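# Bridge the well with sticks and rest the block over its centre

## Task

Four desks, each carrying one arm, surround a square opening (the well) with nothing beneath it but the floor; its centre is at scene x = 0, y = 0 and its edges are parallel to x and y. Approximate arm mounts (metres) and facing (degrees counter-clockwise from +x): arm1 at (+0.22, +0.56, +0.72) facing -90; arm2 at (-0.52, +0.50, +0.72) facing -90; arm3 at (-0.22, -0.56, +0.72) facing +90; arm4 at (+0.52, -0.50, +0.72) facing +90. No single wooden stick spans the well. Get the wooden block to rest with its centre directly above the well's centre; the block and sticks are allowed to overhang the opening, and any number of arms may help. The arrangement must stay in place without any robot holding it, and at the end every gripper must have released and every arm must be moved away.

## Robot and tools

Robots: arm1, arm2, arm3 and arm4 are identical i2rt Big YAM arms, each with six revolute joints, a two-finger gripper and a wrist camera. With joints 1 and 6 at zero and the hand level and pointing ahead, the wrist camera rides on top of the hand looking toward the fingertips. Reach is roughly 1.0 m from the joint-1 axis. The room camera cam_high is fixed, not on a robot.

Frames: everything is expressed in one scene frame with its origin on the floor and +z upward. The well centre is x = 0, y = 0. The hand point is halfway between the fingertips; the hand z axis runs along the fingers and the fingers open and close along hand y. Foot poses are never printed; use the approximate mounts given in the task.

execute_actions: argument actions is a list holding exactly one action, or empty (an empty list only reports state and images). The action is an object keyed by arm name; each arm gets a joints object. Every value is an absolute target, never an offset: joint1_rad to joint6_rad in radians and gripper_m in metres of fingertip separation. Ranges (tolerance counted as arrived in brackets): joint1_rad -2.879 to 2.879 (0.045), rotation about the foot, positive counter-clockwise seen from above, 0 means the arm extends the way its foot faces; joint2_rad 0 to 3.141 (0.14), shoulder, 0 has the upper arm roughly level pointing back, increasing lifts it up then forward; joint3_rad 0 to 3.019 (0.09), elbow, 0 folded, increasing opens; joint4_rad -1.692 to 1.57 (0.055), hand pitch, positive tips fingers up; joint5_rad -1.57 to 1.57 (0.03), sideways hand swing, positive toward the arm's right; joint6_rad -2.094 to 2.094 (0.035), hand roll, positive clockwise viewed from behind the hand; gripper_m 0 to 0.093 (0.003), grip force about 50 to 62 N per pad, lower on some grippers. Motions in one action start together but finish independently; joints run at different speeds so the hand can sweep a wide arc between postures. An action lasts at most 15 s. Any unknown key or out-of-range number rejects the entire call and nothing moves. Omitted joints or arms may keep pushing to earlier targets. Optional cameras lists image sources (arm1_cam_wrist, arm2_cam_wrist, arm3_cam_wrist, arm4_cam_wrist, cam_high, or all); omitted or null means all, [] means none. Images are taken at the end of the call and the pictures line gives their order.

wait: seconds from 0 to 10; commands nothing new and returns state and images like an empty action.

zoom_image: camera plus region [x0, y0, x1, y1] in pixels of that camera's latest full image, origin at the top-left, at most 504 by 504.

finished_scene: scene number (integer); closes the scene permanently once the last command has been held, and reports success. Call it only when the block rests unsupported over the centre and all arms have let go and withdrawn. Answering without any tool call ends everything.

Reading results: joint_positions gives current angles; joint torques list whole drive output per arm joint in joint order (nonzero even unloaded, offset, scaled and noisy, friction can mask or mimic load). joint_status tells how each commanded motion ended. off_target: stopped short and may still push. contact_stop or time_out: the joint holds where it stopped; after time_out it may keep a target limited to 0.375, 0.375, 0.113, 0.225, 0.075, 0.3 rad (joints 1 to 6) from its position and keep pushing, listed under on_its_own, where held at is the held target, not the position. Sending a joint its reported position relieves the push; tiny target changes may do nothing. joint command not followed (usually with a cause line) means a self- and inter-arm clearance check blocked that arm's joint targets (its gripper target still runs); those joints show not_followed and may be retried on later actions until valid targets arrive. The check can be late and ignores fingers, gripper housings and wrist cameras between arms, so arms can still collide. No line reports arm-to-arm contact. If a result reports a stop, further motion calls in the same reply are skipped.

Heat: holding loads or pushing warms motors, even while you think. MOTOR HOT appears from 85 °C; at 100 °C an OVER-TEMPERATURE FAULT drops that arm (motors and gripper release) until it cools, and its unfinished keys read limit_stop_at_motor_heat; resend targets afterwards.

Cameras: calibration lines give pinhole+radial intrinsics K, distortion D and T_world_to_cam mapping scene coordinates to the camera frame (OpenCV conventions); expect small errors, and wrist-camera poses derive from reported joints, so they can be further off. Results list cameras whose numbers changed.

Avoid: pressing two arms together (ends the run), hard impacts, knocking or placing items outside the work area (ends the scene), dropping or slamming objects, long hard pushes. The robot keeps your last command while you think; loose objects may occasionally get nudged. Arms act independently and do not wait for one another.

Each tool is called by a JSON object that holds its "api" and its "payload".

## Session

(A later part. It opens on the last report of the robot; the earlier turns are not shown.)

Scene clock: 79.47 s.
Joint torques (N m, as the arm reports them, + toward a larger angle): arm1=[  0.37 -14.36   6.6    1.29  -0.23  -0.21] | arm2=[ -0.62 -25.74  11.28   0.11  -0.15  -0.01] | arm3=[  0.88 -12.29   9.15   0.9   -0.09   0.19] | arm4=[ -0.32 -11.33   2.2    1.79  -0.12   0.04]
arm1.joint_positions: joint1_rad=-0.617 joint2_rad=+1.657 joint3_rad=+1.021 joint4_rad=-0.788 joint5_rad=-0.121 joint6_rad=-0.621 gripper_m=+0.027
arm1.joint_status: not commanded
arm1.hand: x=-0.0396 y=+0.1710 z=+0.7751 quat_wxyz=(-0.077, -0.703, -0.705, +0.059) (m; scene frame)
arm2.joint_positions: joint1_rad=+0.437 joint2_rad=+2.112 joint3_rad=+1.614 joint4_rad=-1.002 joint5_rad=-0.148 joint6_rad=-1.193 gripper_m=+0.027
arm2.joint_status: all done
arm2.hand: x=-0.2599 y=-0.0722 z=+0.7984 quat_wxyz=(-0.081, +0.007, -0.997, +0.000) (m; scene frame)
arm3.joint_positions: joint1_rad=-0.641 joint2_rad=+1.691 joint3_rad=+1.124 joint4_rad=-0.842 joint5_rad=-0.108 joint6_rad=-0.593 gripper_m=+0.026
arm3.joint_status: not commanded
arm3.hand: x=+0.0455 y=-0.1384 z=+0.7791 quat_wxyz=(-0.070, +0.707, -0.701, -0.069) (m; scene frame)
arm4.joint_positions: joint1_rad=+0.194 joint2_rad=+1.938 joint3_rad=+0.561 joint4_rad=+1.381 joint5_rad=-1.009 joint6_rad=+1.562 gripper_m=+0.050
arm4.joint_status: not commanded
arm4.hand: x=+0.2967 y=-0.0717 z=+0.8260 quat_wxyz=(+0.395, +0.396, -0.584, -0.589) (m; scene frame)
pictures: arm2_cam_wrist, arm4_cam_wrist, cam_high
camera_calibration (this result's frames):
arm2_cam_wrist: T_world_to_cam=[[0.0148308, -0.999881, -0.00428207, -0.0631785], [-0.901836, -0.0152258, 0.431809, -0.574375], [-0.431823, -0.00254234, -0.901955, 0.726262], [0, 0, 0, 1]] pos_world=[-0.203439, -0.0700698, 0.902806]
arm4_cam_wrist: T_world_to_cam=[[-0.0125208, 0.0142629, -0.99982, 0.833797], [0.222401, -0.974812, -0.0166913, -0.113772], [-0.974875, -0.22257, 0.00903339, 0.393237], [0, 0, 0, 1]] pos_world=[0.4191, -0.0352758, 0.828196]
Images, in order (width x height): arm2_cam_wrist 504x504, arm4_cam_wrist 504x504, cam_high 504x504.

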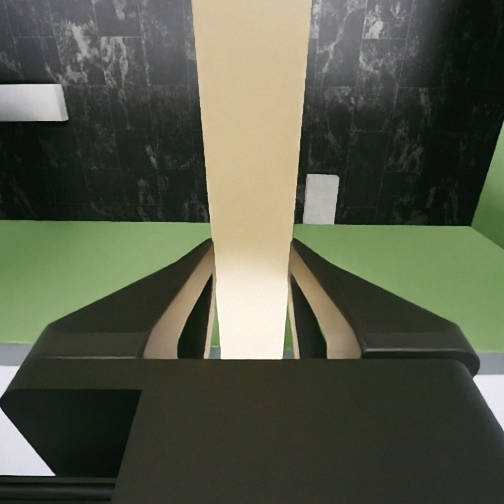

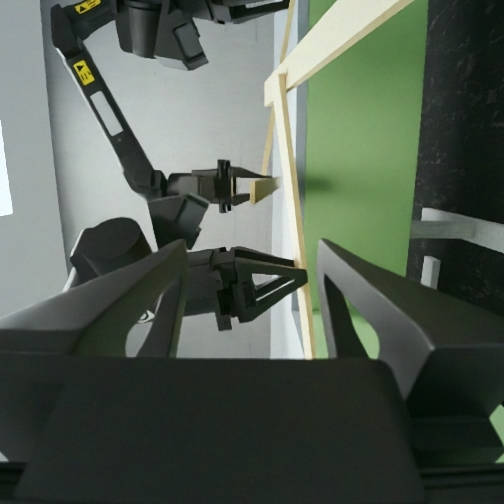

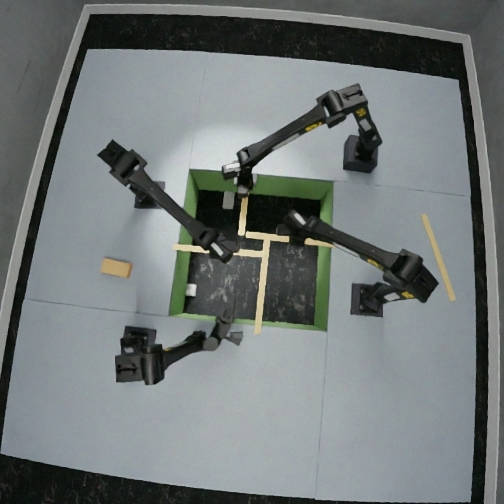

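{"api": "execute_actions", "payload": {"actions": [{"arm2": {"joints": {"joint3_rad": 1.78, "joint4_rad": -1.065}}}], "cameras": []}}

{"api": "execute_actions", "payload": {"actions": [{"arm2": {"joints": {"joint2_rad": 2.20}}}], "cameras": ["cam_high", "arm4_cam_wrist"]}}

Scene clock: 81.23 s.
Joint torques (N m, as the arm reports them, + toward a larger angle): arm1=[  0.35 -14.39   6.6    1.3   -0.23  -0.2 ] | arm2=[ -0.9  -25.6   12.76   0.12  -0.19  -0.04] | arm3=[  0.96 -12.28   9.12   0.91  -0.09   0.19] | arm4=[ -0.46 -11.26   2.19   1.77  -0.12   0.04]
arm1.joint_positions: joint1_rad=-0.617 joint2_rad=+1.657 joint3_rad=+1.021 joint4_rad=-0.788 joint5_rad=-0.121 joint6_rad=-0.621 gripper_m=+0.027
arm1.joint_status: not commanded
arm1.hand: x=-0.0396 y=+0.1710 z=+0.7751 quat_wxyz=(-0.077, -0.703, -0.705, +0.059) (m; scene frame)
arm2.joint_positions: joint1_rad=+0.437 joint2_rad=+2.103 joint3_rad=+1.753 joint4_rad=-1.052 joint5_rad=-0.148 joint6_rad=-1.194 gripper_m=+0.027
arm2.joint_status: all done
arm2.hand: x=-0.2431 y=-0.1137 z=+0.8547 quat_wxyz=(-0.099, +0.011, -0.994, +0.046) (m; scene frame)
arm3.joint_positions: joint1_rad=-0.641 joint2_rad=+1.691 joint3_rad=+1.124 joint4_rad=-0.842 joint5_rad=-0.108 joint6_rad=-0.593 gripper_m=+0.026
arm3.joint_status: not commanded
arm3.hand: x=+0.0455 y=-0.1384 z=+0.7791 quat_wxyz=(-0.070, +0.707, -0.701, -0.069) (m; scene frame)
arm4.joint_positions: joint1_rad=+0.194 joint2_rad=+1.938 joint3_rad=+0.561 joint4_rad=+1.381 joint5_rad=-1.009 joint6_rad=+1.562 gripper_m=+0.050
arm4.joint_status: not commanded
arm4.hand: x=+0.2967 y=-0.0717 z=+0.8260 quat_wxyz=(+0.395, +0.396, -0.584, -0.589) (m; scene frame)
pictures: none
No camera images: the call's "cameras" was empty. Leave "cameras" out to get every camera's image.

Scene clock: 82.37 s.
Joint torques (N m, as the arm reports them, + toward a larger angle): arm1=[  0.35 -14.4    6.6    1.3   -0.23  -0.2 ] | arm2=[ -0.68 -24.58  12.54   0.12  -0.18  -0.03] | arm3=[  0.91 -12.24   9.15   0.9   -0.09   0.19] | arm4=[ -0.35 -11.35   2.15   1.8   -0.13   0.03]
arm1.joint_positions: joint1_rad=-0.617 joint2_rad=+1.657 joint3_rad=+1.021 joint4_rad=-0.788 joint5_rad=-0.121 joint6_rad=-0.621 gripper_m=+0.027
arm1.joint_status: not commanded
arm1.hand: x=-0.0396 y=+0.1710 z=+0.7751 quat_wxyz=(-0.077, -0.703, -0.705, +0.059) (m; scene frame)
arm2.joint_positions: joint1_rad=+0.437 joint2_rad=+2.176 joint3_rad=+1.753 joint4_rad=-1.052 joint5_rad=-0.148 joint6_rad=-1.194 gripper_m=+0.027
arm2.joint_status: all done
arm2.hand: x=-0.2460 y=-0.1062 z=+0.8072 quat_wxyz=(-0.086, +0.008, -0.996, +0.012) (m; scene frame)
arm3.joint_positions: joint1_rad=-0.641 joint2_rad=+1.691 joint3_rad=+1.124 joint4_rad=-0.842 joint5_rad=-0.108 joint6_rad=-0.593 gripper_m=+0.026
arm3.joint_status: not commanded
arm3.hand: x=+0.0455 y=-0.1384 z=+0.7791 quat_wxyz=(-0.070, +0.707, -0.701, -0.069) (m; scene frame)
arm4.joint_positions: joint1_rad=+0.194 joint2_rad=+1.938 joint3_rad=+0.561 joint4_rad=+1.381 joint5_rad=-1.009 joint6_rad=+1.562 gripper_m=+0.050
arm4.joint_status: not commanded
arm4.hand: x=+0.2967 y=-0.0717 z=+0.8260 quat_wxyz=(+0.395, +0.396, -0.584, -0.589) (m; scene frame)
pictures: arm4_cam_wrist, cam_high
camera_calibration (this result's frames):
arm4_cam_wrist: T_world_to_cam=[[-0.0125208, 0.0142629, -0.99982, 0.833797], [0.222401, -0.974812, -0.0166913, -0.113772], [-0.974875, -0.22257, 0.00903339, 0.393237], [0, 0, 0, 1]] pos_world=[0.4191, -0.0352758, 0.828196]
Images, in order (width x height): arm4_cam_wrist 504x504, cam_high 504x504.

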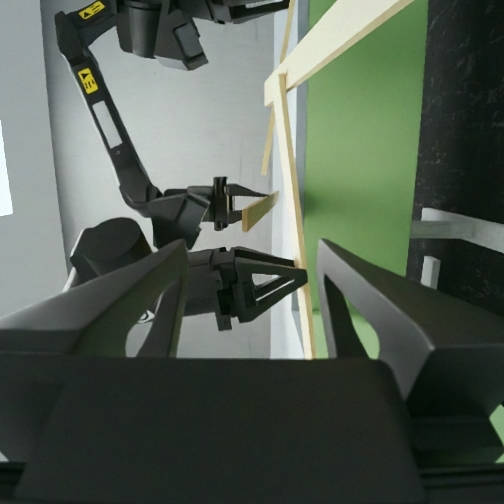

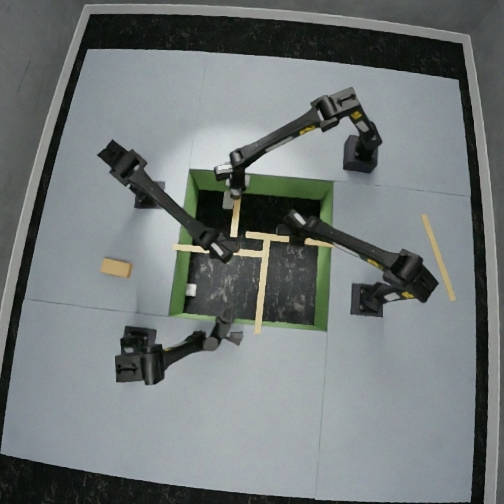

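{"api": "execute_actions", "payload": {"actions": [{"arm2": {"joints": {"joint1_rad": 0.545, "joint2_rad": 2.215, "joint5_rad": -0.136, "joint6_rad": -1.058}}}], "cameras": ["cam_high", "arm4_cam_wrist"]}}

{"api": "zoom_image", "payload": {"camera": "cam_high", "region": [190, 150, 310, 290]}}

{"api": "zoom_image", "payload": {"camera": "arm4_cam_wrist", "region": [180, 60, 340, 260]}}

Scene clock: 83.87 s.
Joint torques (N m, as the arm reports them, + toward a larger angle): arm1=[  0.39 -14.46   6.5    1.3   -0.23  -0.2 ] | arm2=[ -1.26 -22.44  12.35   0.14  -0.18   0.18] | arm3=[  0.96 -12.22   9.12   0.9   -0.09   0.19] | arm4=[ -0.25 -11.45   2.18   1.78  -0.12   0.04]
arm1.joint_positions: joint1_rad=-0.617 joint2_rad=+1.657 joint3_rad=+1.021 joint4_rad=-0.788 joint5_rad=-0.121 joint6_rad=-0.621 gripper_m=+0.027
arm1.joint_status: not commanded
arm1.hand: x=-0.0396 y=+0.1710 z=+0.7751 quat_wxyz=(-0.077, -0.703, -0.705, +0.059) (m; scene frame)
arm2.joint_positions: joint1_rad=+0.550 joint2_rad=+2.176 joint3_rad=+1.753 joint4_rad=-1.052 joint5_rad=-0.136 joint6_rad=-1.069 gripper_m=+0.027
arm2.joint_status: all done
arm2.hand: x=-0.1810 y=-0.0723 z=+0.8071 quat_wxyz=(-0.082, +0.002, -0.997, +0.004) (m; scene frame)
arm3.joint_positions: joint1_rad=-0.641 joint2_rad=+1.691 joint3_rad=+1.124 joint4_rad=-0.842 joint5_rad=-0.108 joint6_rad=-0.593 gripper_m=+0.026
arm3.joint_status: not commanded
arm3.hand: x=+0.0455 y=-0.1384 z=+0.7791 quat_wxyz=(-0.070, +0.707, -0.701, -0.069) (m; scene frame)
arm4.joint_positions: joint1_rad=+0.194 joint2_rad=+1.938 joint3_rad=+0.561 joint4_rad=+1.381 joint5_rad=-1.009 joint6_rad=+1.562 gripper_m=+0.050
arm4.joint_status: not commanded
arm4.hand: x=+0.2967 y=-0.0717 z=+0.8260 quat_wxyz=(+0.395, +0.396, -0.584, -0.589) (m; scene frame)
pictures: arm4_cam_wrist, cam_high
camera_calibration (this result's frames):
arm4_cam_wrist: T_world_to_cam=[[-0.0125208, 0.0142629, -0.99982, 0.833797], [0.222401, -0.974812, -0.0166913, -0.113772], [-0.974875, -0.22257, 0.00903339, 0.393237], [0, 0, 0, 1]] pos_world=[0.4191, -0.0352758, 0.828196]
Images, in order (width x height): arm4_cam_wrist 504x504, cam_high 504x504.

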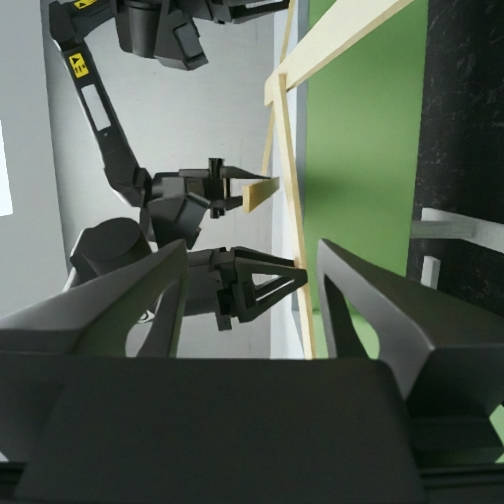

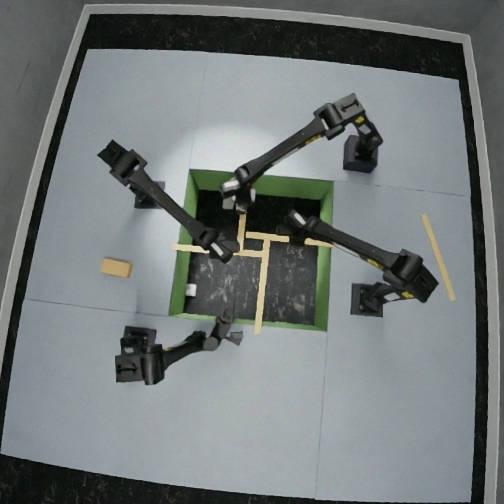

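Region (190, 150, 310, 290) of cam_high's 504x504 image, scaled by 3.600, with more detail than that image has; it fills the left 432 columns of this view, and the rest is white.

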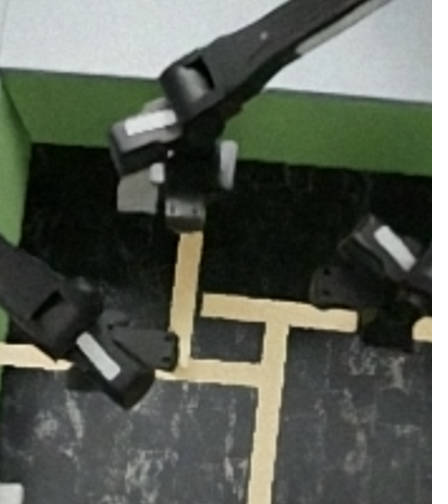

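Region (180, 60, 340, 260) of arm4_cam_wrist's 504x504 image, scaled by 2.520, with more detail than that image has; it fills the left 403 columns of this view, and the rest is white.

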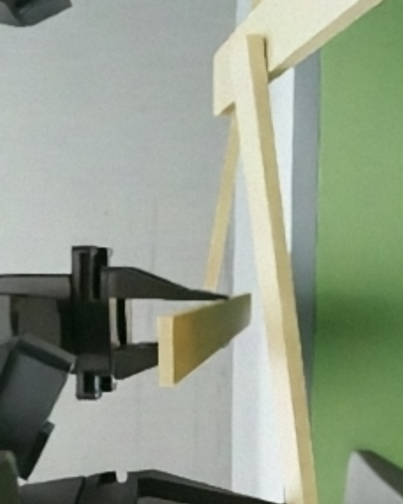

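{"api": "execute_actions", "payload": {"actions": []}}

Scene clock: 84.67 s.
Joint torques (N m, as the arm reports them, + toward a larger angle): arm1=[  0.36 -14.37   6.62   1.31  -0.23  -0.2 ] | arm2=[ -0.6  -22.93  12.54   0.03  -0.23   0.17] | arm3=[  0.93 -12.28   9.14   0.9   -0.09   0.19] | arm4=[ -0.27 -11.28   2.16   1.8   -0.13   0.03]
arm1.joint_positions: joint1_rad=-0.617 joint2_rad=+1.657 joint3_rad=+1.021 joint4_rad=-0.788 joint5_rad=-0.121 joint6_rad=-0.621 gripper_m=+0.027
arm1.joint_status: not commanded
arm1.hand: x=-0.0396 y=+0.1710 z=+0.7751 quat_wxyz=(-0.077, -0.703, -0.705, +0.059) (m; scene frame)
arm2.joint_positions: joint1_rad=+0.550 joint2_rad=+2.176 joint3_rad=+1.753 joint4_rad=-1.052 joint5_rad=-0.136 joint6_rad=-1.069 gripper_m=+0.027
arm2.joint_status: all done
arm2.hand: x=-0.1810 y=-0.0723 z=+0.8071 quat_wxyz=(-0.082, +0.002, -0.997, +0.004) (m; scene frame)
arm3.joint_positions: joint1_rad=-0.641 joint2_rad=+1.691 joint3_rad=+1.124 joint4_rad=-0.842 joint5_rad=-0.108 joint6_rad=-0.593 gripper_m=+0.026
arm3.joint_status: not commanded
arm3.hand: x=+0.0455 y=-0.1384 z=+0.7791 quat_wxyz=(-0.070, +0.707, -0.701, -0.069) (m; scene frame)
arm4.joint_positions: joint1_rad=+0.194 joint2_rad=+1.938 joint3_rad=+0.561 joint4_rad=+1.381 joint5_rad=-1.009 joint6_rad=+1.562 gripper_m=+0.050
arm4.joint_status: not commanded
arm4.hand: x=+0.2967 y=-0.0717 z=+0.8260 quat_wxyz=(+0.395, +0.396, -0.584, -0.589) (m; scene frame)
pictures: arm1_cam_wrist, arm2_cam_wrist, arm3_cam_wrist, arm4_cam_wrist, cam_high
camera_calibration (this result's frames):
arm1_cam_wrist: T_world_to_cam=[[-0.999357, -0.0129958, -0.0334255, -0.0109896], [-0.0256554, 0.910316, 0.413117, -0.474245], [0.025059, 0.413709, -0.910064, 0.761959], [0, 0, 0, 1]] pos_world=[-0.0422434, 0.116341, 0.888983]
arm2_cam_wrist: T_world_to_cam=[[0.00408163, -0.999989, 0.00246494, -0.071807], [-0.90256, -0.00262265, 0.430556, -0.505236], [-0.430544, -0.00398213, -0.902561, 0.768782], [0, 0, 0, 1]] pos_world=[-0.124718, -0.0700699, 0.911582]
arm3_cam_wrist: T_world_to_cam=[[0.999841, 0.0178283, -0.00010866, -0.0413437], [0.0162775, -0.910344, 0.413531, -0.44433], [0.00727366, -0.413467, -0.91049, 0.772331], [0, 0, 0, 1]] pos_world=[0.042952, -0.0844229, 0.886939]
arm4_cam_wrist: T_world_to_cam=[[-0.0125208, 0.0142629, -0.99982, 0.833797], [0.222401, -0.974812, -0.0166913, -0.113772], [-0.974875, -0.22257, 0.00903339, 0.393237], [0, 0, 0, 1]] pos_world=[0.4191, -0.0352758, 0.828196]
Images, in order (width x height): arm1_cam_wrist 504x504, arm2_cam_wrist 504x504, arm3_cam_wrist 504x504, arm4_cam_wrist 504x504, cam_high 504x504.

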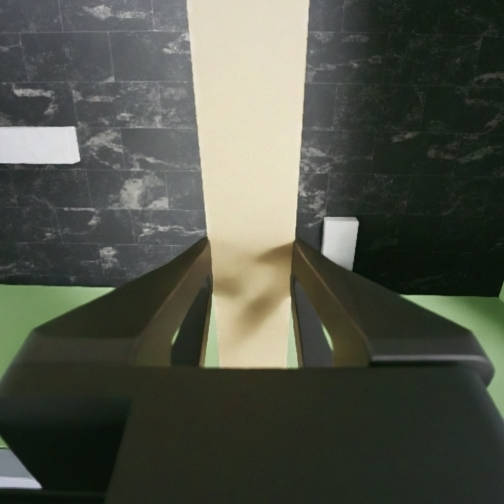

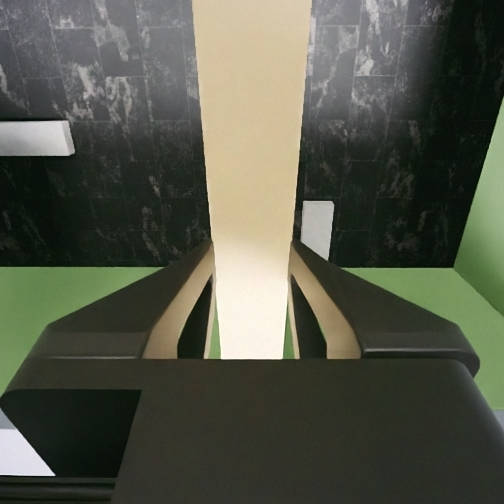

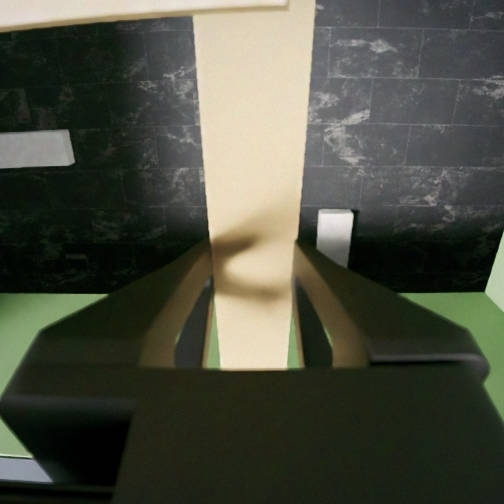

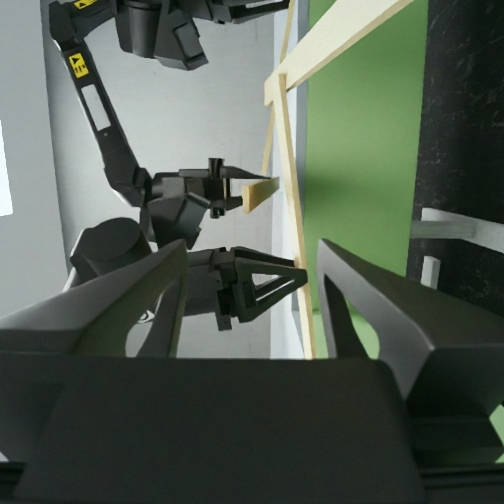

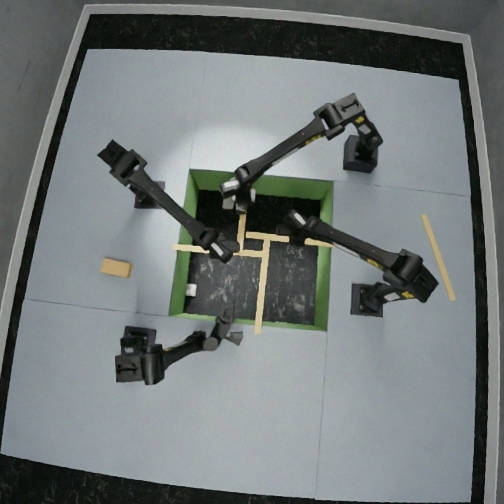

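{"api": "execute_actions", "payload": {"actions": [{"arm2": {"joints": {"joint2_rad": 2.238, "joint3_rad": 1.738, "joint4_rad": -1.0}}}], "cameras": ["arm3_cam_wrist", "arm4_cam_wrist", "cam_high"]}}

Scene clock: 86.53 s.
Joint torques (N m, as the arm reports them, + toward a larger angle): arm1=[  0.4  -14.43   6.6    1.3   -0.23  -0.2 ] | arm2=[ -1.03 -22.91   9.43   1.58  -0.22   0.15] | arm3=[  0.88 -12.28   9.14   0.89  -0.09   0.18] | arm4=[ -0.33 -11.39   2.18   1.77  -0.13   0.04]
arm1.joint_positions: joint1_rad=-0.617 joint2_rad=+1.657 joint3_rad=+1.021 joint4_rad=-0.788 joint5_rad=-0.121 joint6_rad=-0.621 gripper_m=+0.027
arm1.joint_status: not commanded
arm1.hand: x=-0.0396 y=+0.1710 z=+0.7751 quat_wxyz=(-0.077, -0.703, -0.705, +0.059) (m; scene frame)
arm2.joint_positions: joint1_rad=+0.550 joint2_rad=+2.201 joint3_rad=+1.739 joint4_rad=-1.017 joint5_rad=-0.136 joint6_rad=-1.069 gripper_m=+0.027
arm2.joint_status: all done
arm2.hand: x=-0.1814 y=-0.0715 z=+0.7873 quat_wxyz=(-0.081, +0.002, -0.997, +0.002) (m; scene frame)
arm3.joint_positions: joint1_rad=-0.641 joint2_rad=+1.691 joint3_rad=+1.124 joint4_rad=-0.842 joint5_rad=-0.108 joint6_rad=-0.593 gripper_m=+0.026
arm3.joint_status: not commanded
arm3.hand: x=+0.0455 y=-0.1384 z=+0.7791 quat_wxyz=(-0.070, +0.707, -0.701, -0.069) (m; scene frame)
arm4.joint_positions: joint1_rad=+0.194 joint2_rad=+1.938 joint3_rad=+0.561 joint4_rad=+1.381 joint5_rad=-1.009 joint6_rad=+1.562 gripper_m=+0.050
arm4.joint_status: not commanded
arm4.hand: x=+0.2967 y=-0.0717 z=+0.8260 quat_wxyz=(+0.395, +0.396, -0.584, -0.589) (m; scene frame)
pictures: arm3_cam_wrist, arm4_cam_wrist, cam_high
camera_calibration (this result's frames):
arm3_cam_wrist: T_world_to_cam=[[0.999841, 0.0178283, -0.00010866, -0.0413437], [0.0162775, -0.910344, 0.413531, -0.44433], [0.00727366, -0.413467, -0.91049, 0.772331], [0, 0, 0, 1]] pos_world=[0.042952, -0.0844229, 0.886939]
arm4_cam_wrist: T_world_to_cam=[[-0.0125208, 0.0142629, -0.99982, 0.833797], [0.222401, -0.974812, -0.0166913, -0.113772], [-0.974875, -0.22257, 0.00903339, 0.393237], [0, 0, 0, 1]] pos_world=[0.4191, -0.0352758, 0.828196]
Images, in order (width x height): arm3_cam_wrist 504x504, arm4_cam_wrist 504x504, cam_high 504x504.

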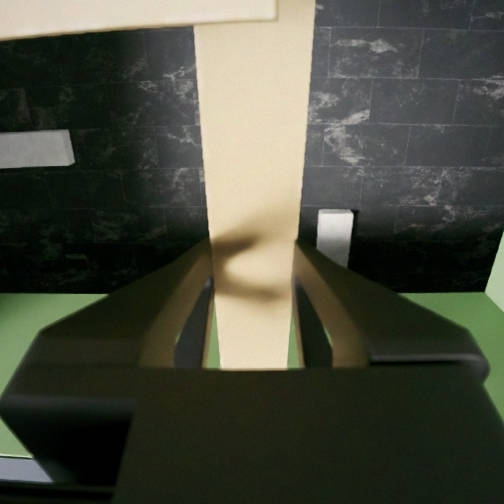

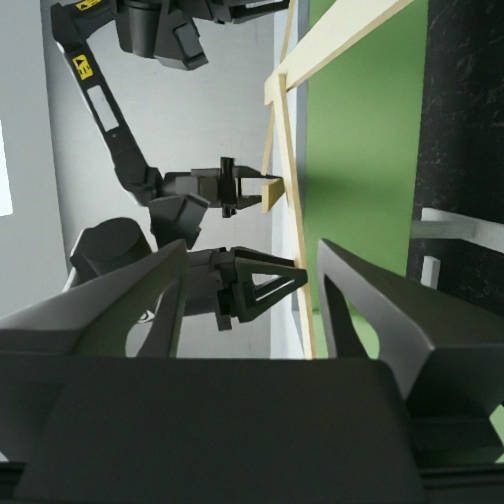

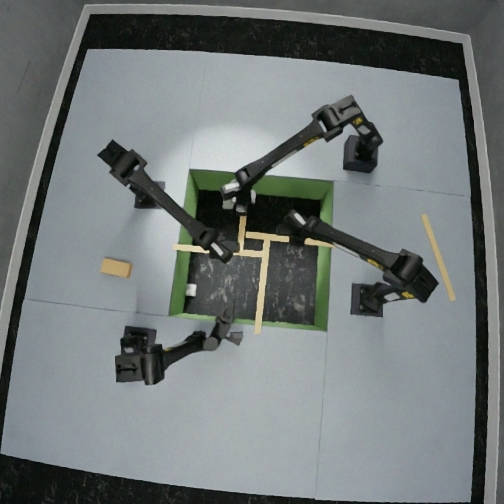

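{"api": "zoom_image", "payload": {"camera": "arm4_cam_wrist", "region": [200, 50, 360, 250]}}

Region (200, 50, 360, 250) of arm4_cam_wrist's 504x504 image, scaled by 2.520, with more detail than that image has; it fills the left 403 columns of this view, and the rest is white.

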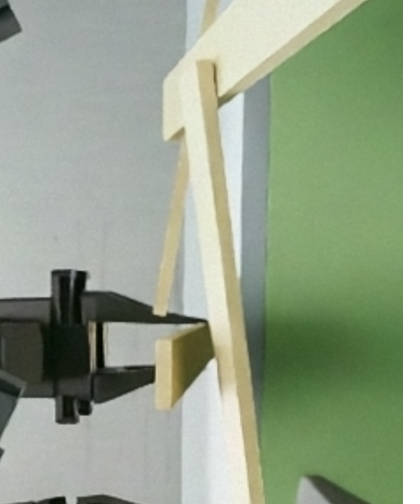

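{"api": "execute_actions", "payload": {"actions": [{"arm2": {"joints": {"joint2_rad": 2.254, "joint3_rad": 1.727, "joint4_rad": -0.972}}}], "cameras": ["arm2_cam_wrist", "arm3_cam_wrist", "arm4_cam_wrist", "cam_high"]}}

{"api": "zoom_image", "payload": {"camera": "arm4_cam_wrist", "region": [200, 50, 360, 250]}}

Scene clock: 87.87 s.
Joint torques (N m, as the arm reports them, + toward a larger angle): arm1=[  0.36 -14.39   6.6    1.3   -0.23  -0.2 ] | arm2=[ -0.68 -22.65   9.55   1.54  -0.23   0.2 ] | arm3=[  0.92 -12.3    9.13   0.9   -0.09   0.19] | arm4=[ -0.41 -11.33   2.18   1.81  -0.13   0.05]
arm1.joint_positions: joint1_rad=-0.617 joint2_rad=+1.657 joint3_rad=+1.021 joint4_rad=-0.788 joint5_rad=-0.121 joint6_rad=-0.621 gripper_m=+0.027
arm1.joint_status: not commanded
arm1.hand: x=-0.0396 y=+0.1710 z=+0.7751 quat_wxyz=(-0.077, -0.703, -0.705, +0.059) (m; scene frame)
arm2.joint_positions: joint1_rad=+0.550 joint2_rad=+2.213 joint3_rad=+1.729 joint4_rad=-0.988 joint5_rad=-0.136 joint6_rad=-1.069 gripper_m=+0.027
arm2.joint_status: all done
arm2.hand: x=-0.1809 y=-0.0724 z=+0.7761 quat_wxyz=(-0.082, +0.002, -0.997, +0.005) (m; scene frame)
arm3.joint_positions: joint1_rad=-0.641 joint2_rad=+1.691 joint3_rad=+1.124 joint4_rad=-0.842 joint5_rad=-0.108 joint6_rad=-0.593 gripper_m=+0.026
arm3.joint_status: not commanded
arm3.hand: x=+0.0455 y=-0.1384 z=+0.7791 quat_wxyz=(-0.070, +0.707, -0.701, -0.069) (m; scene frame)
arm4.joint_positions: joint1_rad=+0.194 joint2_rad=+1.938 joint3_rad=+0.561 joint4_rad=+1.381 joint5_rad=-1.009 joint6_rad=+1.562 gripper_m=+0.050
arm4.joint_status: not commanded
arm4.hand: x=+0.2967 y=-0.0717 z=+0.8260 quat_wxyz=(+0.395, +0.396, -0.584, -0.589) (m; scene frame)
pictures: arm2_cam_wrist, arm3_cam_wrist, arm4_cam_wrist, cam_high
camera_calibration (this result's frames):
arm2_cam_wrist: T_world_to_cam=[[0.00406731, -0.99998, 0.00481309, -0.0735844], [-0.903111, -0.0016065, 0.429404, -0.490896], [-0.429388, -0.00609327, -0.9031, 0.741347], [0, 0, 0, 1]] pos_world=[-0.124709, -0.0698544, 0.880657]
arm3_cam_wrist: T_world_to_cam=[[0.999841, 0.0178283, -0.00010866, -0.0413437], [0.0162775, -0.910344, 0.413531, -0.44433], [0.00727366, -0.413467, -0.91049, 0.772331], [0, 0, 0, 1]] pos_world=[0.042952, -0.0844229, 0.886939]
arm4_cam_wrist: T_world_to_cam=[[-0.0125208, 0.0142629, -0.99982, 0.833797], [0.222401, -0.974812, -0.0166913, -0.113772], [-0.974875, -0.22257, 0.00903339, 0.393237], [0, 0, 0, 1]] pos_world=[0.4191, -0.0352758, 0.828196]
Images, in order (width x height): arm2_cam_wrist 504x504, arm3_cam_wrist 504x504, arm4_cam_wrist 504x504, cam_high 504x504.

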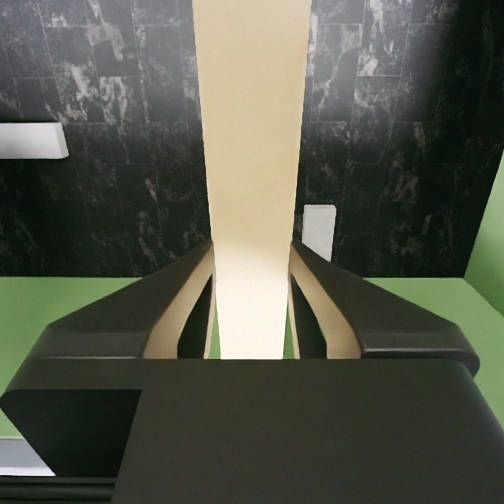

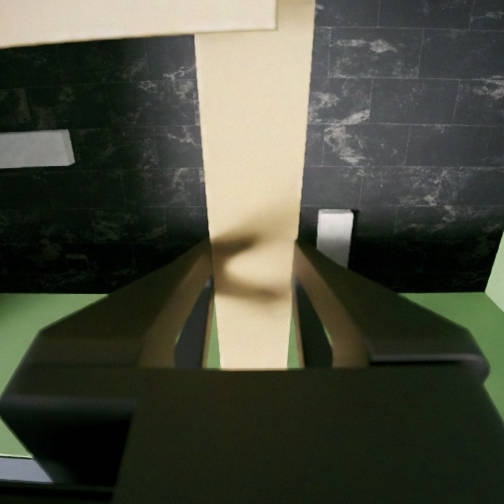

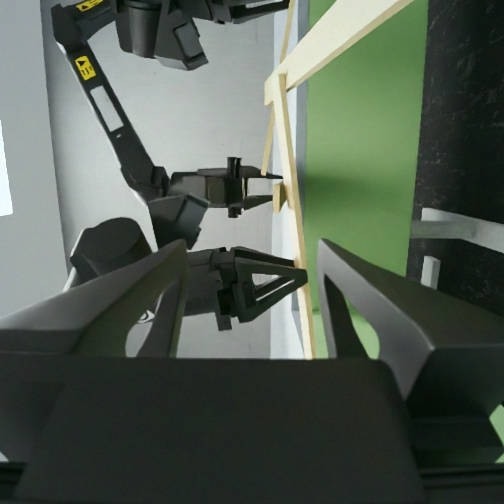

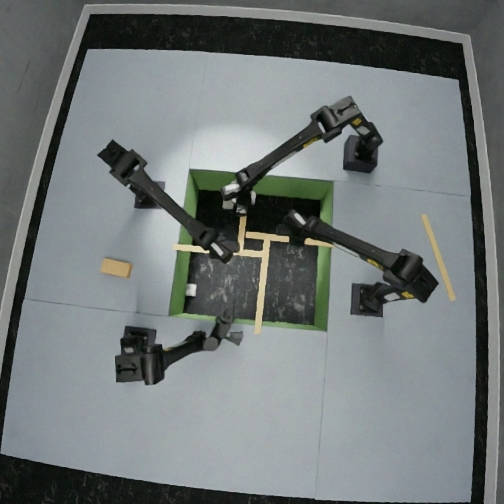

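Region (200, 50, 360, 250) of arm4_cam_wrist's 504x504 image, scaled by 2.520, with more detail than that image has; it fills the left 403 columns of this view, and the rest is white.

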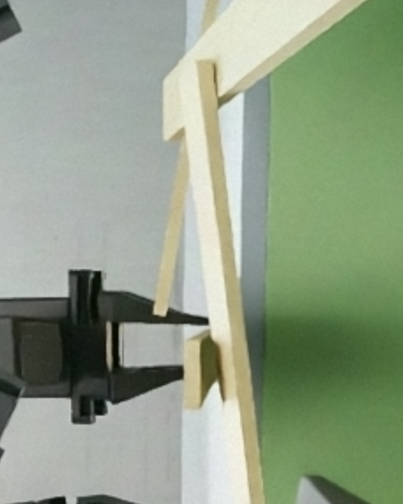

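{"api": "execute_actions", "payload": {"actions": [{"arm2": {"joints": {"joint2_rad": 2.19}}}], "cameras": []}}

Scene clock: 89.77 s.
Joint torques (N m, as the arm reports them, + toward a larger angle): arm1=[  0.36 -14.39   6.59   1.32  -0.23  -0.2 ] | arm2=[ -0.92 -29.03   9.41   1.34  -0.28   0.14] | arm3=[  0.95 -12.26   9.15   0.9   -0.09   0.19] | arm4=[ -0.13 -11.42   2.2    1.81  -0.13   0.03]
arm1.joint_positions: joint1_rad=-0.617 joint2_rad=+1.657 joint3_rad=+1.021 joint4_rad=-0.788 joint5_rad=-0.121 joint6_rad=-0.621 gripper_m=+0.027
arm1.joint_status: not commanded
arm1.hand: x=-0.0396 y=+0.1710 z=+0.7751 quat_wxyz=(-0.077, -0.703, -0.705, +0.059) (m; scene frame)
arm2.joint_positions: joint1_rad=+0.550 joint2_rad=+2.213 joint3_rad=+1.729 joint4_rad=-0.988 joint5_rad=-0.136 joint6_rad=-1.069 gripper_m=+0.027
arm2.joint_status: all done
arm2.hand: x=-0.1809 y=-0.0724 z=+0.7761 quat_wxyz=(-0.082, +0.002, -0.997, +0.005) (m; scene frame)
arm3.joint_positions: joint1_rad=-0.641 joint2_rad=+1.691 joint3_rad=+1.124 joint4_rad=-0.842 joint5_rad=-0.108 joint6_rad=-0.593 gripper_m=+0.026
arm3.joint_status: not commanded
arm3.hand: x=+0.0455 y=-0.1384 z=+0.7791 quat_wxyz=(-0.070, +0.707, -0.701, -0.069) (m; scene frame)
arm4.joint_positions: joint1_rad=+0.194 joint2_rad=+1.938 joint3_rad=+0.561 joint4_rad=+1.381 joint5_rad=-1.009 joint6_rad=+1.562 gripper_m=+0.050
arm4.joint_status: not commanded
arm4.hand: x=+0.2967 y=-0.0717 z=+0.8260 quat_wxyz=(+0.395, +0.396, -0.584, -0.589) (m; scene frame)
pictures: none
No camera images: the call's "cameras" was empty. Leave "cameras" out to get every camera's image.

{"api": "execute_actions", "payload": {"actions": [{"arm2": {"joints": {"joint2_rad": 2.165}}}], "cameras": []}}

Scene clock: 90.70 s.
Joint torques (N m, as the arm reports them, + toward a larger angle): arm1=[  0.36 -14.37   6.6    1.3   -0.23  -0.21] | arm2=[ -0.82 -27.84   9.67   1.54  -0.25   0.17] | arm3=[  0.85 -12.29   9.14   0.91  -0.09   0.19] | arm4=[ -0.16 -11.44   2.16   1.84  -0.13   0.03]
arm1.joint_positions: joint1_rad=-0.617 joint2_rad=+1.657 joint3_rad=+1.021 joint4_rad=-0.788 joint5_rad=-0.121 joint6_rad=-0.621 gripper_m=+0.027
arm1.joint_status: not commanded
arm1.hand: x=-0.0396 y=+0.1710 z=+0.7751 quat_wxyz=(-0.077, -0.703, -0.705, +0.059) (m; scene frame)
arm2.joint_positions: joint1_rad=+0.550 joint2_rad=+2.181 joint3_rad=+1.728 joint4_rad=-0.988 joint5_rad=-0.136 joint6_rad=-1.069 gripper_m=+0.027
arm2.joint_status: all done
arm2.hand: x=-0.1788 y=-0.0762 z=+0.7965 quat_wxyz=(-0.090, +0.003, -0.996, +0.019) (m; scene frame)
arm3.joint_positions: joint1_rad=-0.641 joint2_rad=+1.691 joint3_rad=+1.124 joint4_rad=-0.842 joint5_rad=-0.108 joint6_rad=-0.593 gripper_m=+0.026
arm3.joint_status: not commanded
arm3.hand: x=+0.0455 y=-0.1384 z=+0.7791 quat_wxyz=(-0.070, +0.707, -0.701, -0.069) (m; scene frame)
arm4.joint_positions: joint1_rad=+0.194 joint2_rad=+1.938 joint3_rad=+0.561 joint4_rad=+1.381 joint5_rad=-1.009 joint6_rad=+1.562 gripper_m=+0.050
arm4.joint_status: not commanded
arm4.hand: x=+0.2967 y=-0.0717 z=+0.8260 quat_wxyz=(+0.395, +0.396, -0.584, -0.589) (m; scene frame)
pictures: none
No camera images: the call's "cameras" was empty. Leave "cameras" out to get every camera's image.

{"api": "execute_actions", "payload": {"actions": [{"arm2": {"joints": {"joint1_rad": 0.474, "joint2_rad": 2.12, "joint6_rad": -1.115}}}], "cameras": ["arm4_cam_wrist", "cam_high"]}}

Scene clock: 92.63 s.
Joint torques (N m, as the arm reports them, + toward a larger angle): arm1=[  0.34 -14.42   6.61   1.31  -0.23  -0.2 ] | arm2=[  0.52 -27.26  10.25   1.47  -0.23   0.04] | arm3=[  0.89 -12.28   9.14   0.91  -0.09   0.19] | arm4=[ -0.04 -11.23   2.18   1.78  -0.13   0.03]
arm1.joint_positions: joint1_rad=-0.617 joint2_rad=+1.657 joint3_rad=+1.021 joint4_rad=-0.788 joint5_rad=-0.121 joint6_rad=-0.621 gripper_m=+0.027
arm1.joint_status: not commanded
arm1.hand: x=-0.0396 y=+0.1710 z=+0.7751 quat_wxyz=(-0.077, -0.703, -0.705, +0.059) (m; scene frame)
arm2.joint_positions: joint1_rad=+0.465 joint2_rad=+2.131 joint3_rad=+1.726 joint4_rad=-0.988 joint5_rad=-0.136 joint6_rad=-1.104 gripper_m=+0.027
arm2.joint_status: all done
arm2.hand: x=-0.2269 y=-0.1083 z=+0.8281 quat_wxyz=(-0.098, -0.020, -0.994, +0.046) (m; scene frame)
arm3.joint_positions: joint1_rad=-0.641 joint2_rad=+1.691 joint3_rad=+1.124 joint4_rad=-0.842 joint5_rad=-0.108 joint6_rad=-0.593 gripper_m=+0.026
arm3.joint_status: not commanded
arm3.hand: x=+0.0455 y=-0.1384 z=+0.7791 quat_wxyz=(-0.070, +0.707, -0.701, -0.069) (m; scene frame)
arm4.joint_positions: joint1_rad=+0.194 joint2_rad=+1.938 joint3_rad=+0.561 joint4_rad=+1.381 joint5_rad=-1.009 joint6_rad=+1.562 gripper_m=+0.050
arm4.joint_status: not commanded
arm4.hand: x=+0.2967 y=-0.0717 z=+0.8260 quat_wxyz=(+0.395, +0.396, -0.584, -0.589) (m; scene frame)
pictures: arm4_cam_wrist, cam_high
camera_calibration (this result's frames):
arm4_cam_wrist: T_world_to_cam=[[-0.0125208, 0.0142629, -0.99982, 0.833797], [0.222401, -0.974812, -0.0166913, -0.113772], [-0.974875, -0.22257, 0.00903339, 0.393237], [0, 0, 0, 1]] pos_world=[0.4191, -0.0352758, 0.828196]
Images, in order (width x height): arm4_cam_wrist 504x504, cam_high 504x504.

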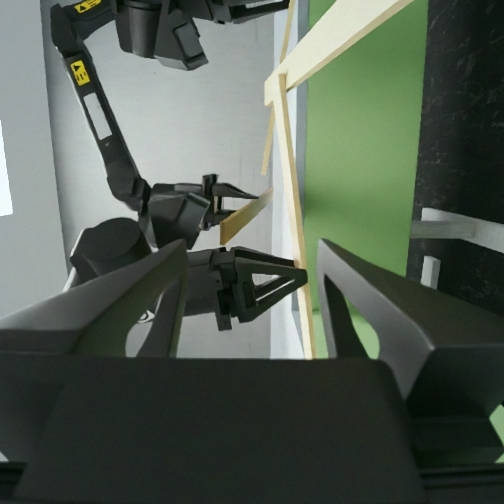

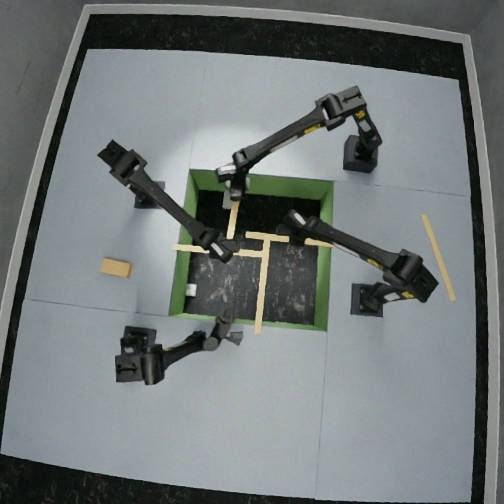

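{"api": "execute_actions", "payload": {"actions": [{"arm2": {"joints": {"joint2_rad": 2.179, "joint3_rad": 1.62, "joint4_rad": -0.935, "joint6_rad": -1.165}}}], "cameras": ["arm2_cam_wrist", "arm4_cam_wrist", "cam_high"]}}

Scene clock: 93.80 s.
Joint torques (N m, as the arm reports them, + toward a larger angle): arm1=[  0.37 -14.38   6.6    1.31  -0.23  -0.2 ] | arm2=[  0.16 -21.98   9.59   1.38  -0.23  -0.01] | arm3=[  0.94 -12.25   9.14   0.9   -0.09   0.18] | arm4=[ -0.14 -11.57   2.2    1.83  -0.13   0.03]
arm1.joint_positions: joint1_rad=-0.617 joint2_rad=+1.657 joint3_rad=+1.021 joint4_rad=-0.788 joint5_rad=-0.121 joint6_rad=-0.621 gripper_m=+0.027
arm1.joint_status: not commanded
arm1.hand: x=-0.0396 y=+0.1710 z=+0.7751 quat_wxyz=(-0.077, -0.703, -0.705, +0.059) (m; scene frame)
arm2.joint_positions: joint1_rad=+0.465 joint2_rad=+2.153 joint3_rad=+1.615 joint4_rad=-0.949 joint5_rad=-0.136 joint6_rad=-1.154 gripper_m=+0.027
arm2.joint_status: all done
arm2.hand: x=-0.2428 y=-0.0717 z=+0.7747 quat_wxyz=(-0.078, +0.002, -0.997, +0.006) (m; scene frame)
arm3.joint_positions: joint1_rad=-0.641 joint2_rad=+1.691 joint3_rad=+1.124 joint4_rad=-0.842 joint5_rad=-0.108 joint6_rad=-0.593 gripper_m=+0.026
arm3.joint_status: not commanded
arm3.hand: x=+0.0455 y=-0.1384 z=+0.7791 quat_wxyz=(-0.070, +0.707, -0.701, -0.069) (m; scene frame)
arm4.joint_positions: joint1_rad=+0.194 joint2_rad=+1.938 joint3_rad=+0.561 joint4_rad=+1.381 joint5_rad=-1.009 joint6_rad=+1.562 gripper_m=+0.050
arm4.joint_status: not commanded
arm4.hand: x=+0.2967 y=-0.0717 z=+0.8260 quat_wxyz=(+0.395, +0.396, -0.584, -0.589) (m; scene frame)
pictures: arm2_cam_wrist, arm4_cam_wrist, cam_high
camera_calibration (this result's frames):
arm2_cam_wrist: T_world_to_cam=[[0.00343625, -0.999979, 0.00558267, -0.0734274], [-0.899561, -0.000652647, 0.436795, -0.551028], [-0.436782, -0.00652289, -0.899544, 0.708864], [0, 0, 0, 1]] pos_world=[-0.185812, -0.0691616, 0.87875]
arm4_cam_wrist: T_world_to_cam=[[-0.0125208, 0.0142629, -0.99982, 0.833797], [0.222401, -0.974812, -0.0166913, -0.113772], [-0.974875, -0.22257, 0.00903339, 0.393237], [0, 0, 0, 1]] pos_world=[0.4191, -0.0352758, 0.828196]
Images, in order (width x height): arm2_cam_wrist 504x504, arm4_cam_wrist 504x504, cam_high 504x504.

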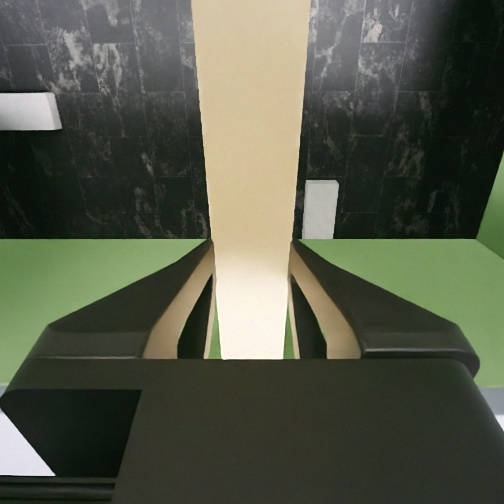

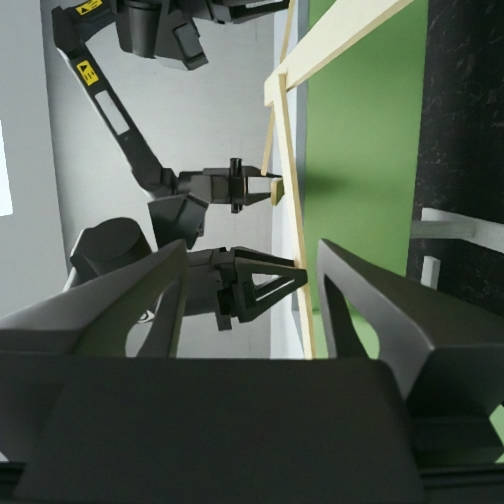

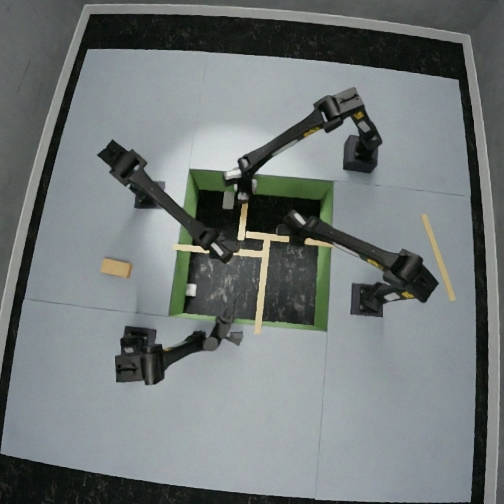

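{"api": "execute_actions", "payload": {"actions": [{"arm2": {"joints": {"joint3_rad": 1.655}}}], "cameras": ["arm4_cam_wrist"]}}

{"api": "zoom_image", "payload": {"camera": "arm4_cam_wrist", "region": [200, 50, 360, 250]}}

Scene clock: 94.80 s.
Joint torques (N m, as the arm reports them, + toward a larger angle): arm1=[  0.37 -14.37   6.59   1.31  -0.23  -0.2 ] | arm2=[  0.34 -23.09  13.2    1.45  -0.17  -0.05] | arm3=[  0.91 -12.27   9.14   0.89  -0.1    0.19] | arm4=[ -0.3  -11.24   2.16   1.81  -0.13   0.04]
arm1.joint_positions: joint1_rad=-0.617 joint2_rad=+1.657 joint3_rad=+1.021 joint4_rad=-0.788 joint5_rad=-0.121 joint6_rad=-0.621 gripper_m=+0.027
arm1.joint_status: not commanded
arm1.hand: x=-0.0396 y=+0.1710 z=+0.7751 quat_wxyz=(-0.077, -0.703, -0.705, +0.059) (m; scene frame)
arm2.joint_positions: joint1_rad=+0.465 joint2_rad=+2.153 joint3_rad=+1.615 joint4_rad=-0.949 joint5_rad=-0.136 joint6_rad=-1.154 gripper_m=+0.027
arm2.joint_status: all done
arm2.hand: x=-0.2428 y=-0.0717 z=+0.7747 quat_wxyz=(-0.078, +0.002, -0.997, +0.006) (m; scene frame)
arm3.joint_positions: joint1_rad=-0.641 joint2_rad=+1.691 joint3_rad=+1.124 joint4_rad=-0.842 joint5_rad=-0.108 joint6_rad=-0.593 gripper_m=+0.026
arm3.joint_status: not commanded
arm3.hand: x=+0.0455 y=-0.1384 z=+0.7791 quat_wxyz=(-0.070, +0.707, -0.701, -0.069) (m; scene frame)
arm4.joint_positions: joint1_rad=+0.194 joint2_rad=+1.938 joint3_rad=+0.561 joint4_rad=+1.381 joint5_rad=-1.009 joint6_rad=+1.562 gripper_m=+0.050
arm4.joint_status: not commanded
arm4.hand: x=+0.2967 y=-0.0717 z=+0.8260 quat_wxyz=(+0.395, +0.396, -0.584, -0.589) (m; scene frame)
pictures: arm4_cam_wrist
camera_calibration (this result's frames):
arm4_cam_wrist: T_world_to_cam=[[-0.0125208, 0.0142629, -0.99982, 0.833797], [0.222401, -0.974812, -0.0166913, -0.113772], [-0.974875, -0.22257, 0.00903339, 0.393237], [0, 0, 0, 1]] pos_world=[0.4191, -0.0352758, 0.828196]
Images, in order (width x height): arm4_cam_wrist 504x504.

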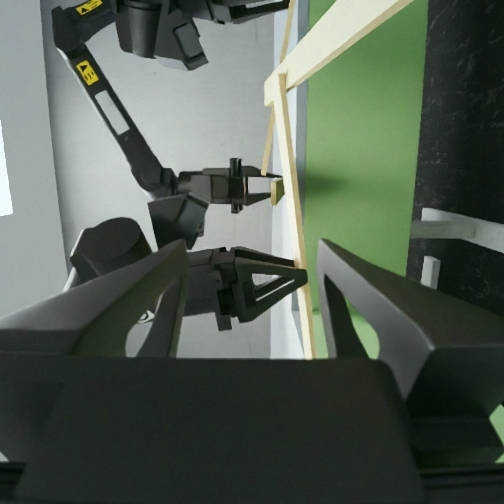

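Region (200, 50, 360, 250) of arm4_cam_wrist's 504x504 image, scaled by 2.520, with more detail than that image has; it fills the left 403 columns of this view, and the rest is white.

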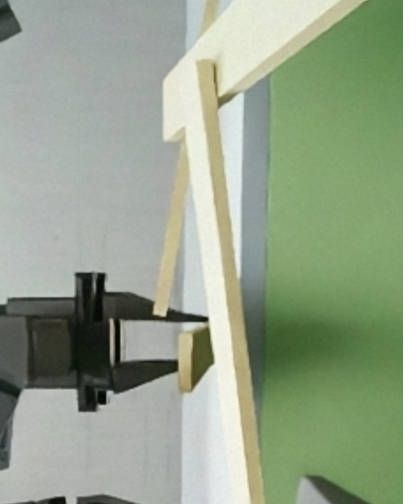

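{"api": "execute_actions", "payload": {"actions": [{"arm2": {"joints": {"joint3_rad": 1.672}}}], "cameras": []}}

Scene clock: 95.77 s.
Joint torques (N m, as the arm reports them, + toward a larger angle): arm1=[  0.36 -14.37   6.59   1.3   -0.23  -0.2 ] | arm2=[ -0.11 -23.25  12.92   1.37  -0.22  -0.02] | arm3=[  0.94 -12.24   9.15   0.92  -0.08   0.19] | arm4=[ -0.19 -11.25   2.17   1.81  -0.13   0.03]
arm1.joint_positions: joint1_rad=-0.617 joint2_rad=+1.657 joint3_rad=+1.021 joint4_rad=-0.788 joint5_rad=-0.121 joint6_rad=-0.621 gripper_m=+0.027
arm1.joint_status: not commanded
arm1.hand: x=-0.0396 y=+0.1710 z=+0.7751 quat_wxyz=(-0.077, -0.703, -0.705, +0.059) (m; scene frame)
arm2.joint_positions: joint1_rad=+0.465 joint2_rad=+2.153 joint3_rad=+1.635 joint4_rad=-0.949 joint5_rad=-0.136 joint6_rad=-1.154 gripper_m=+0.027
arm2.joint_status: all done
arm2.hand: x=-0.2393 y=-0.0797 z=+0.7816 quat_wxyz=(-0.082, +0.003, -0.996, +0.015) (m; scene frame)
arm3.joint_positions: joint1_rad=-0.641 joint2_rad=+1.691 joint3_rad=+1.124 joint4_rad=-0.842 joint5_rad=-0.108 joint6_rad=-0.593 gripper_m=+0.026
arm3.joint_status: not commanded
arm3.hand: x=+0.0455 y=-0.1384 z=+0.7791 quat_wxyz=(-0.070, +0.707, -0.701, -0.069) (m; scene frame)
arm4.joint_positions: joint1_rad=+0.194 joint2_rad=+1.938 joint3_rad=+0.561 joint4_rad=+1.381 joint5_rad=-1.009 joint6_rad=+1.562 gripper_m=+0.050
arm4.joint_status: not commanded
arm4.hand: x=+0.2967 y=-0.0717 z=+0.8260 quat_wxyz=(+0.395, +0.396, -0.584, -0.589) (m; scene frame)
pictures: none
No camera images: the call's "cameras" was empty. Leave "cameras" out to get every camera's image.

{"api": "execute_actions", "payload": {"actions": [{"arm2": {"joints": {"joint1_rad": 0.495, "joint3_rad": 1.625, "joint6_rad": -1.112}}}], "cameras": ["arm4_cam_wrist", "cam_high"]}}

{"api": "zoom_image", "payload": {"camera": "arm4_cam_wrist", "region": [200, 50, 360, 250]}}

Scene clock: 96.93 s.
Joint torques (N m, as the arm reports them, + toward a larger angle): arm1=[  0.37 -14.4    6.59   1.29  -0.23  -0.21] | arm2=[  0.38 -23.32   9.02   1.34  -0.22   0.2 ] | arm3=[  0.95 -12.3    9.14   0.92  -0.09   0.19] | arm4=[ -0.18 -11.17   2.17   1.82  -0.12   0.03]
arm1.joint_positions: joint1_rad=-0.617 joint2_rad=+1.657 joint3_rad=+1.021 joint4_rad=-0.788 joint5_rad=-0.121 joint6_rad=-0.621 gripper_m=+0.027
arm1.joint_status: not commanded
arm1.hand: x=-0.0396 y=+0.1710 z=+0.7751 quat_wxyz=(-0.077, -0.703, -0.705, +0.059) (m; scene frame)
arm2.joint_positions: joint1_rad=+0.491 joint2_rad=+2.153 joint3_rad=+1.627 joint4_rad=-0.949 joint5_rad=-0.136 joint6_rad=-1.123 gripper_m=+0.027
arm2.joint_status: all done
arm2.hand: x=-0.2260 y=-0.0693 z=+0.7790 quat_wxyz=(-0.081, +0.000, -0.997, +0.009) (m; scene frame)
arm3.joint_positions: joint1_rad=-0.641 joint2_rad=+1.691 joint3_rad=+1.124 joint4_rad=-0.842 joint5_rad=-0.108 joint6_rad=-0.593 gripper_m=+0.026
arm3.joint_status: not commanded
arm3.hand: x=+0.0455 y=-0.1384 z=+0.7791 quat_wxyz=(-0.070, +0.707, -0.701, -0.069) (m; scene frame)
arm4.joint_positions: joint1_rad=+0.194 joint2_rad=+1.938 joint3_rad=+0.561 joint4_rad=+1.381 joint5_rad=-1.009 joint6_rad=+1.562 gripper_m=+0.050
arm4.joint_status: not commanded
arm4.hand: x=+0.2967 y=-0.0717 z=+0.8260 quat_wxyz=(+0.395, +0.396, -0.584, -0.589) (m; scene frame)
pictures: arm4_cam_wrist, cam_high
camera_calibration (this result's frames):
arm4_cam_wrist: T_world_to_cam=[[-0.0125208, 0.0142629, -0.99982, 0.833797], [0.222401, -0.974812, -0.0166913, -0.113772], [-0.974875, -0.22257, 0.00903339, 0.393237], [0, 0, 0, 1]] pos_world=[0.4191, -0.0352758, 0.828196]
Images, in order (width x height): arm4_cam_wrist 504x504, cam_high 504x504.

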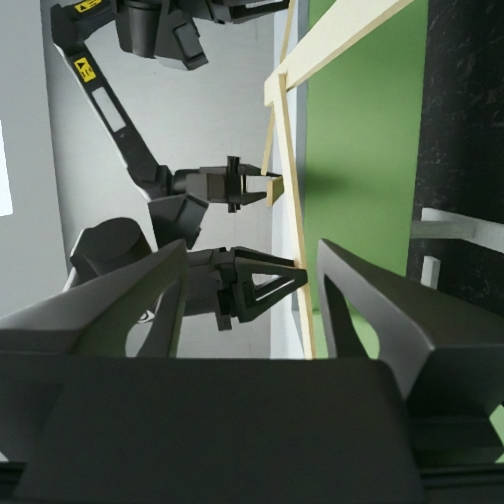

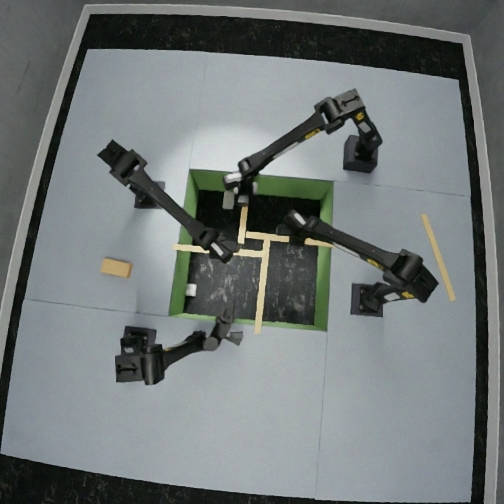

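Region (200, 50, 360, 250) of arm4_cam_wrist's 504x504 image, scaled by 2.520, with more detail than that image has; it fills the left 403 columns of this view, and the rest is white.

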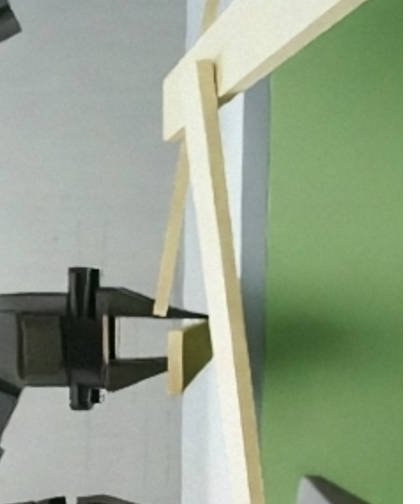

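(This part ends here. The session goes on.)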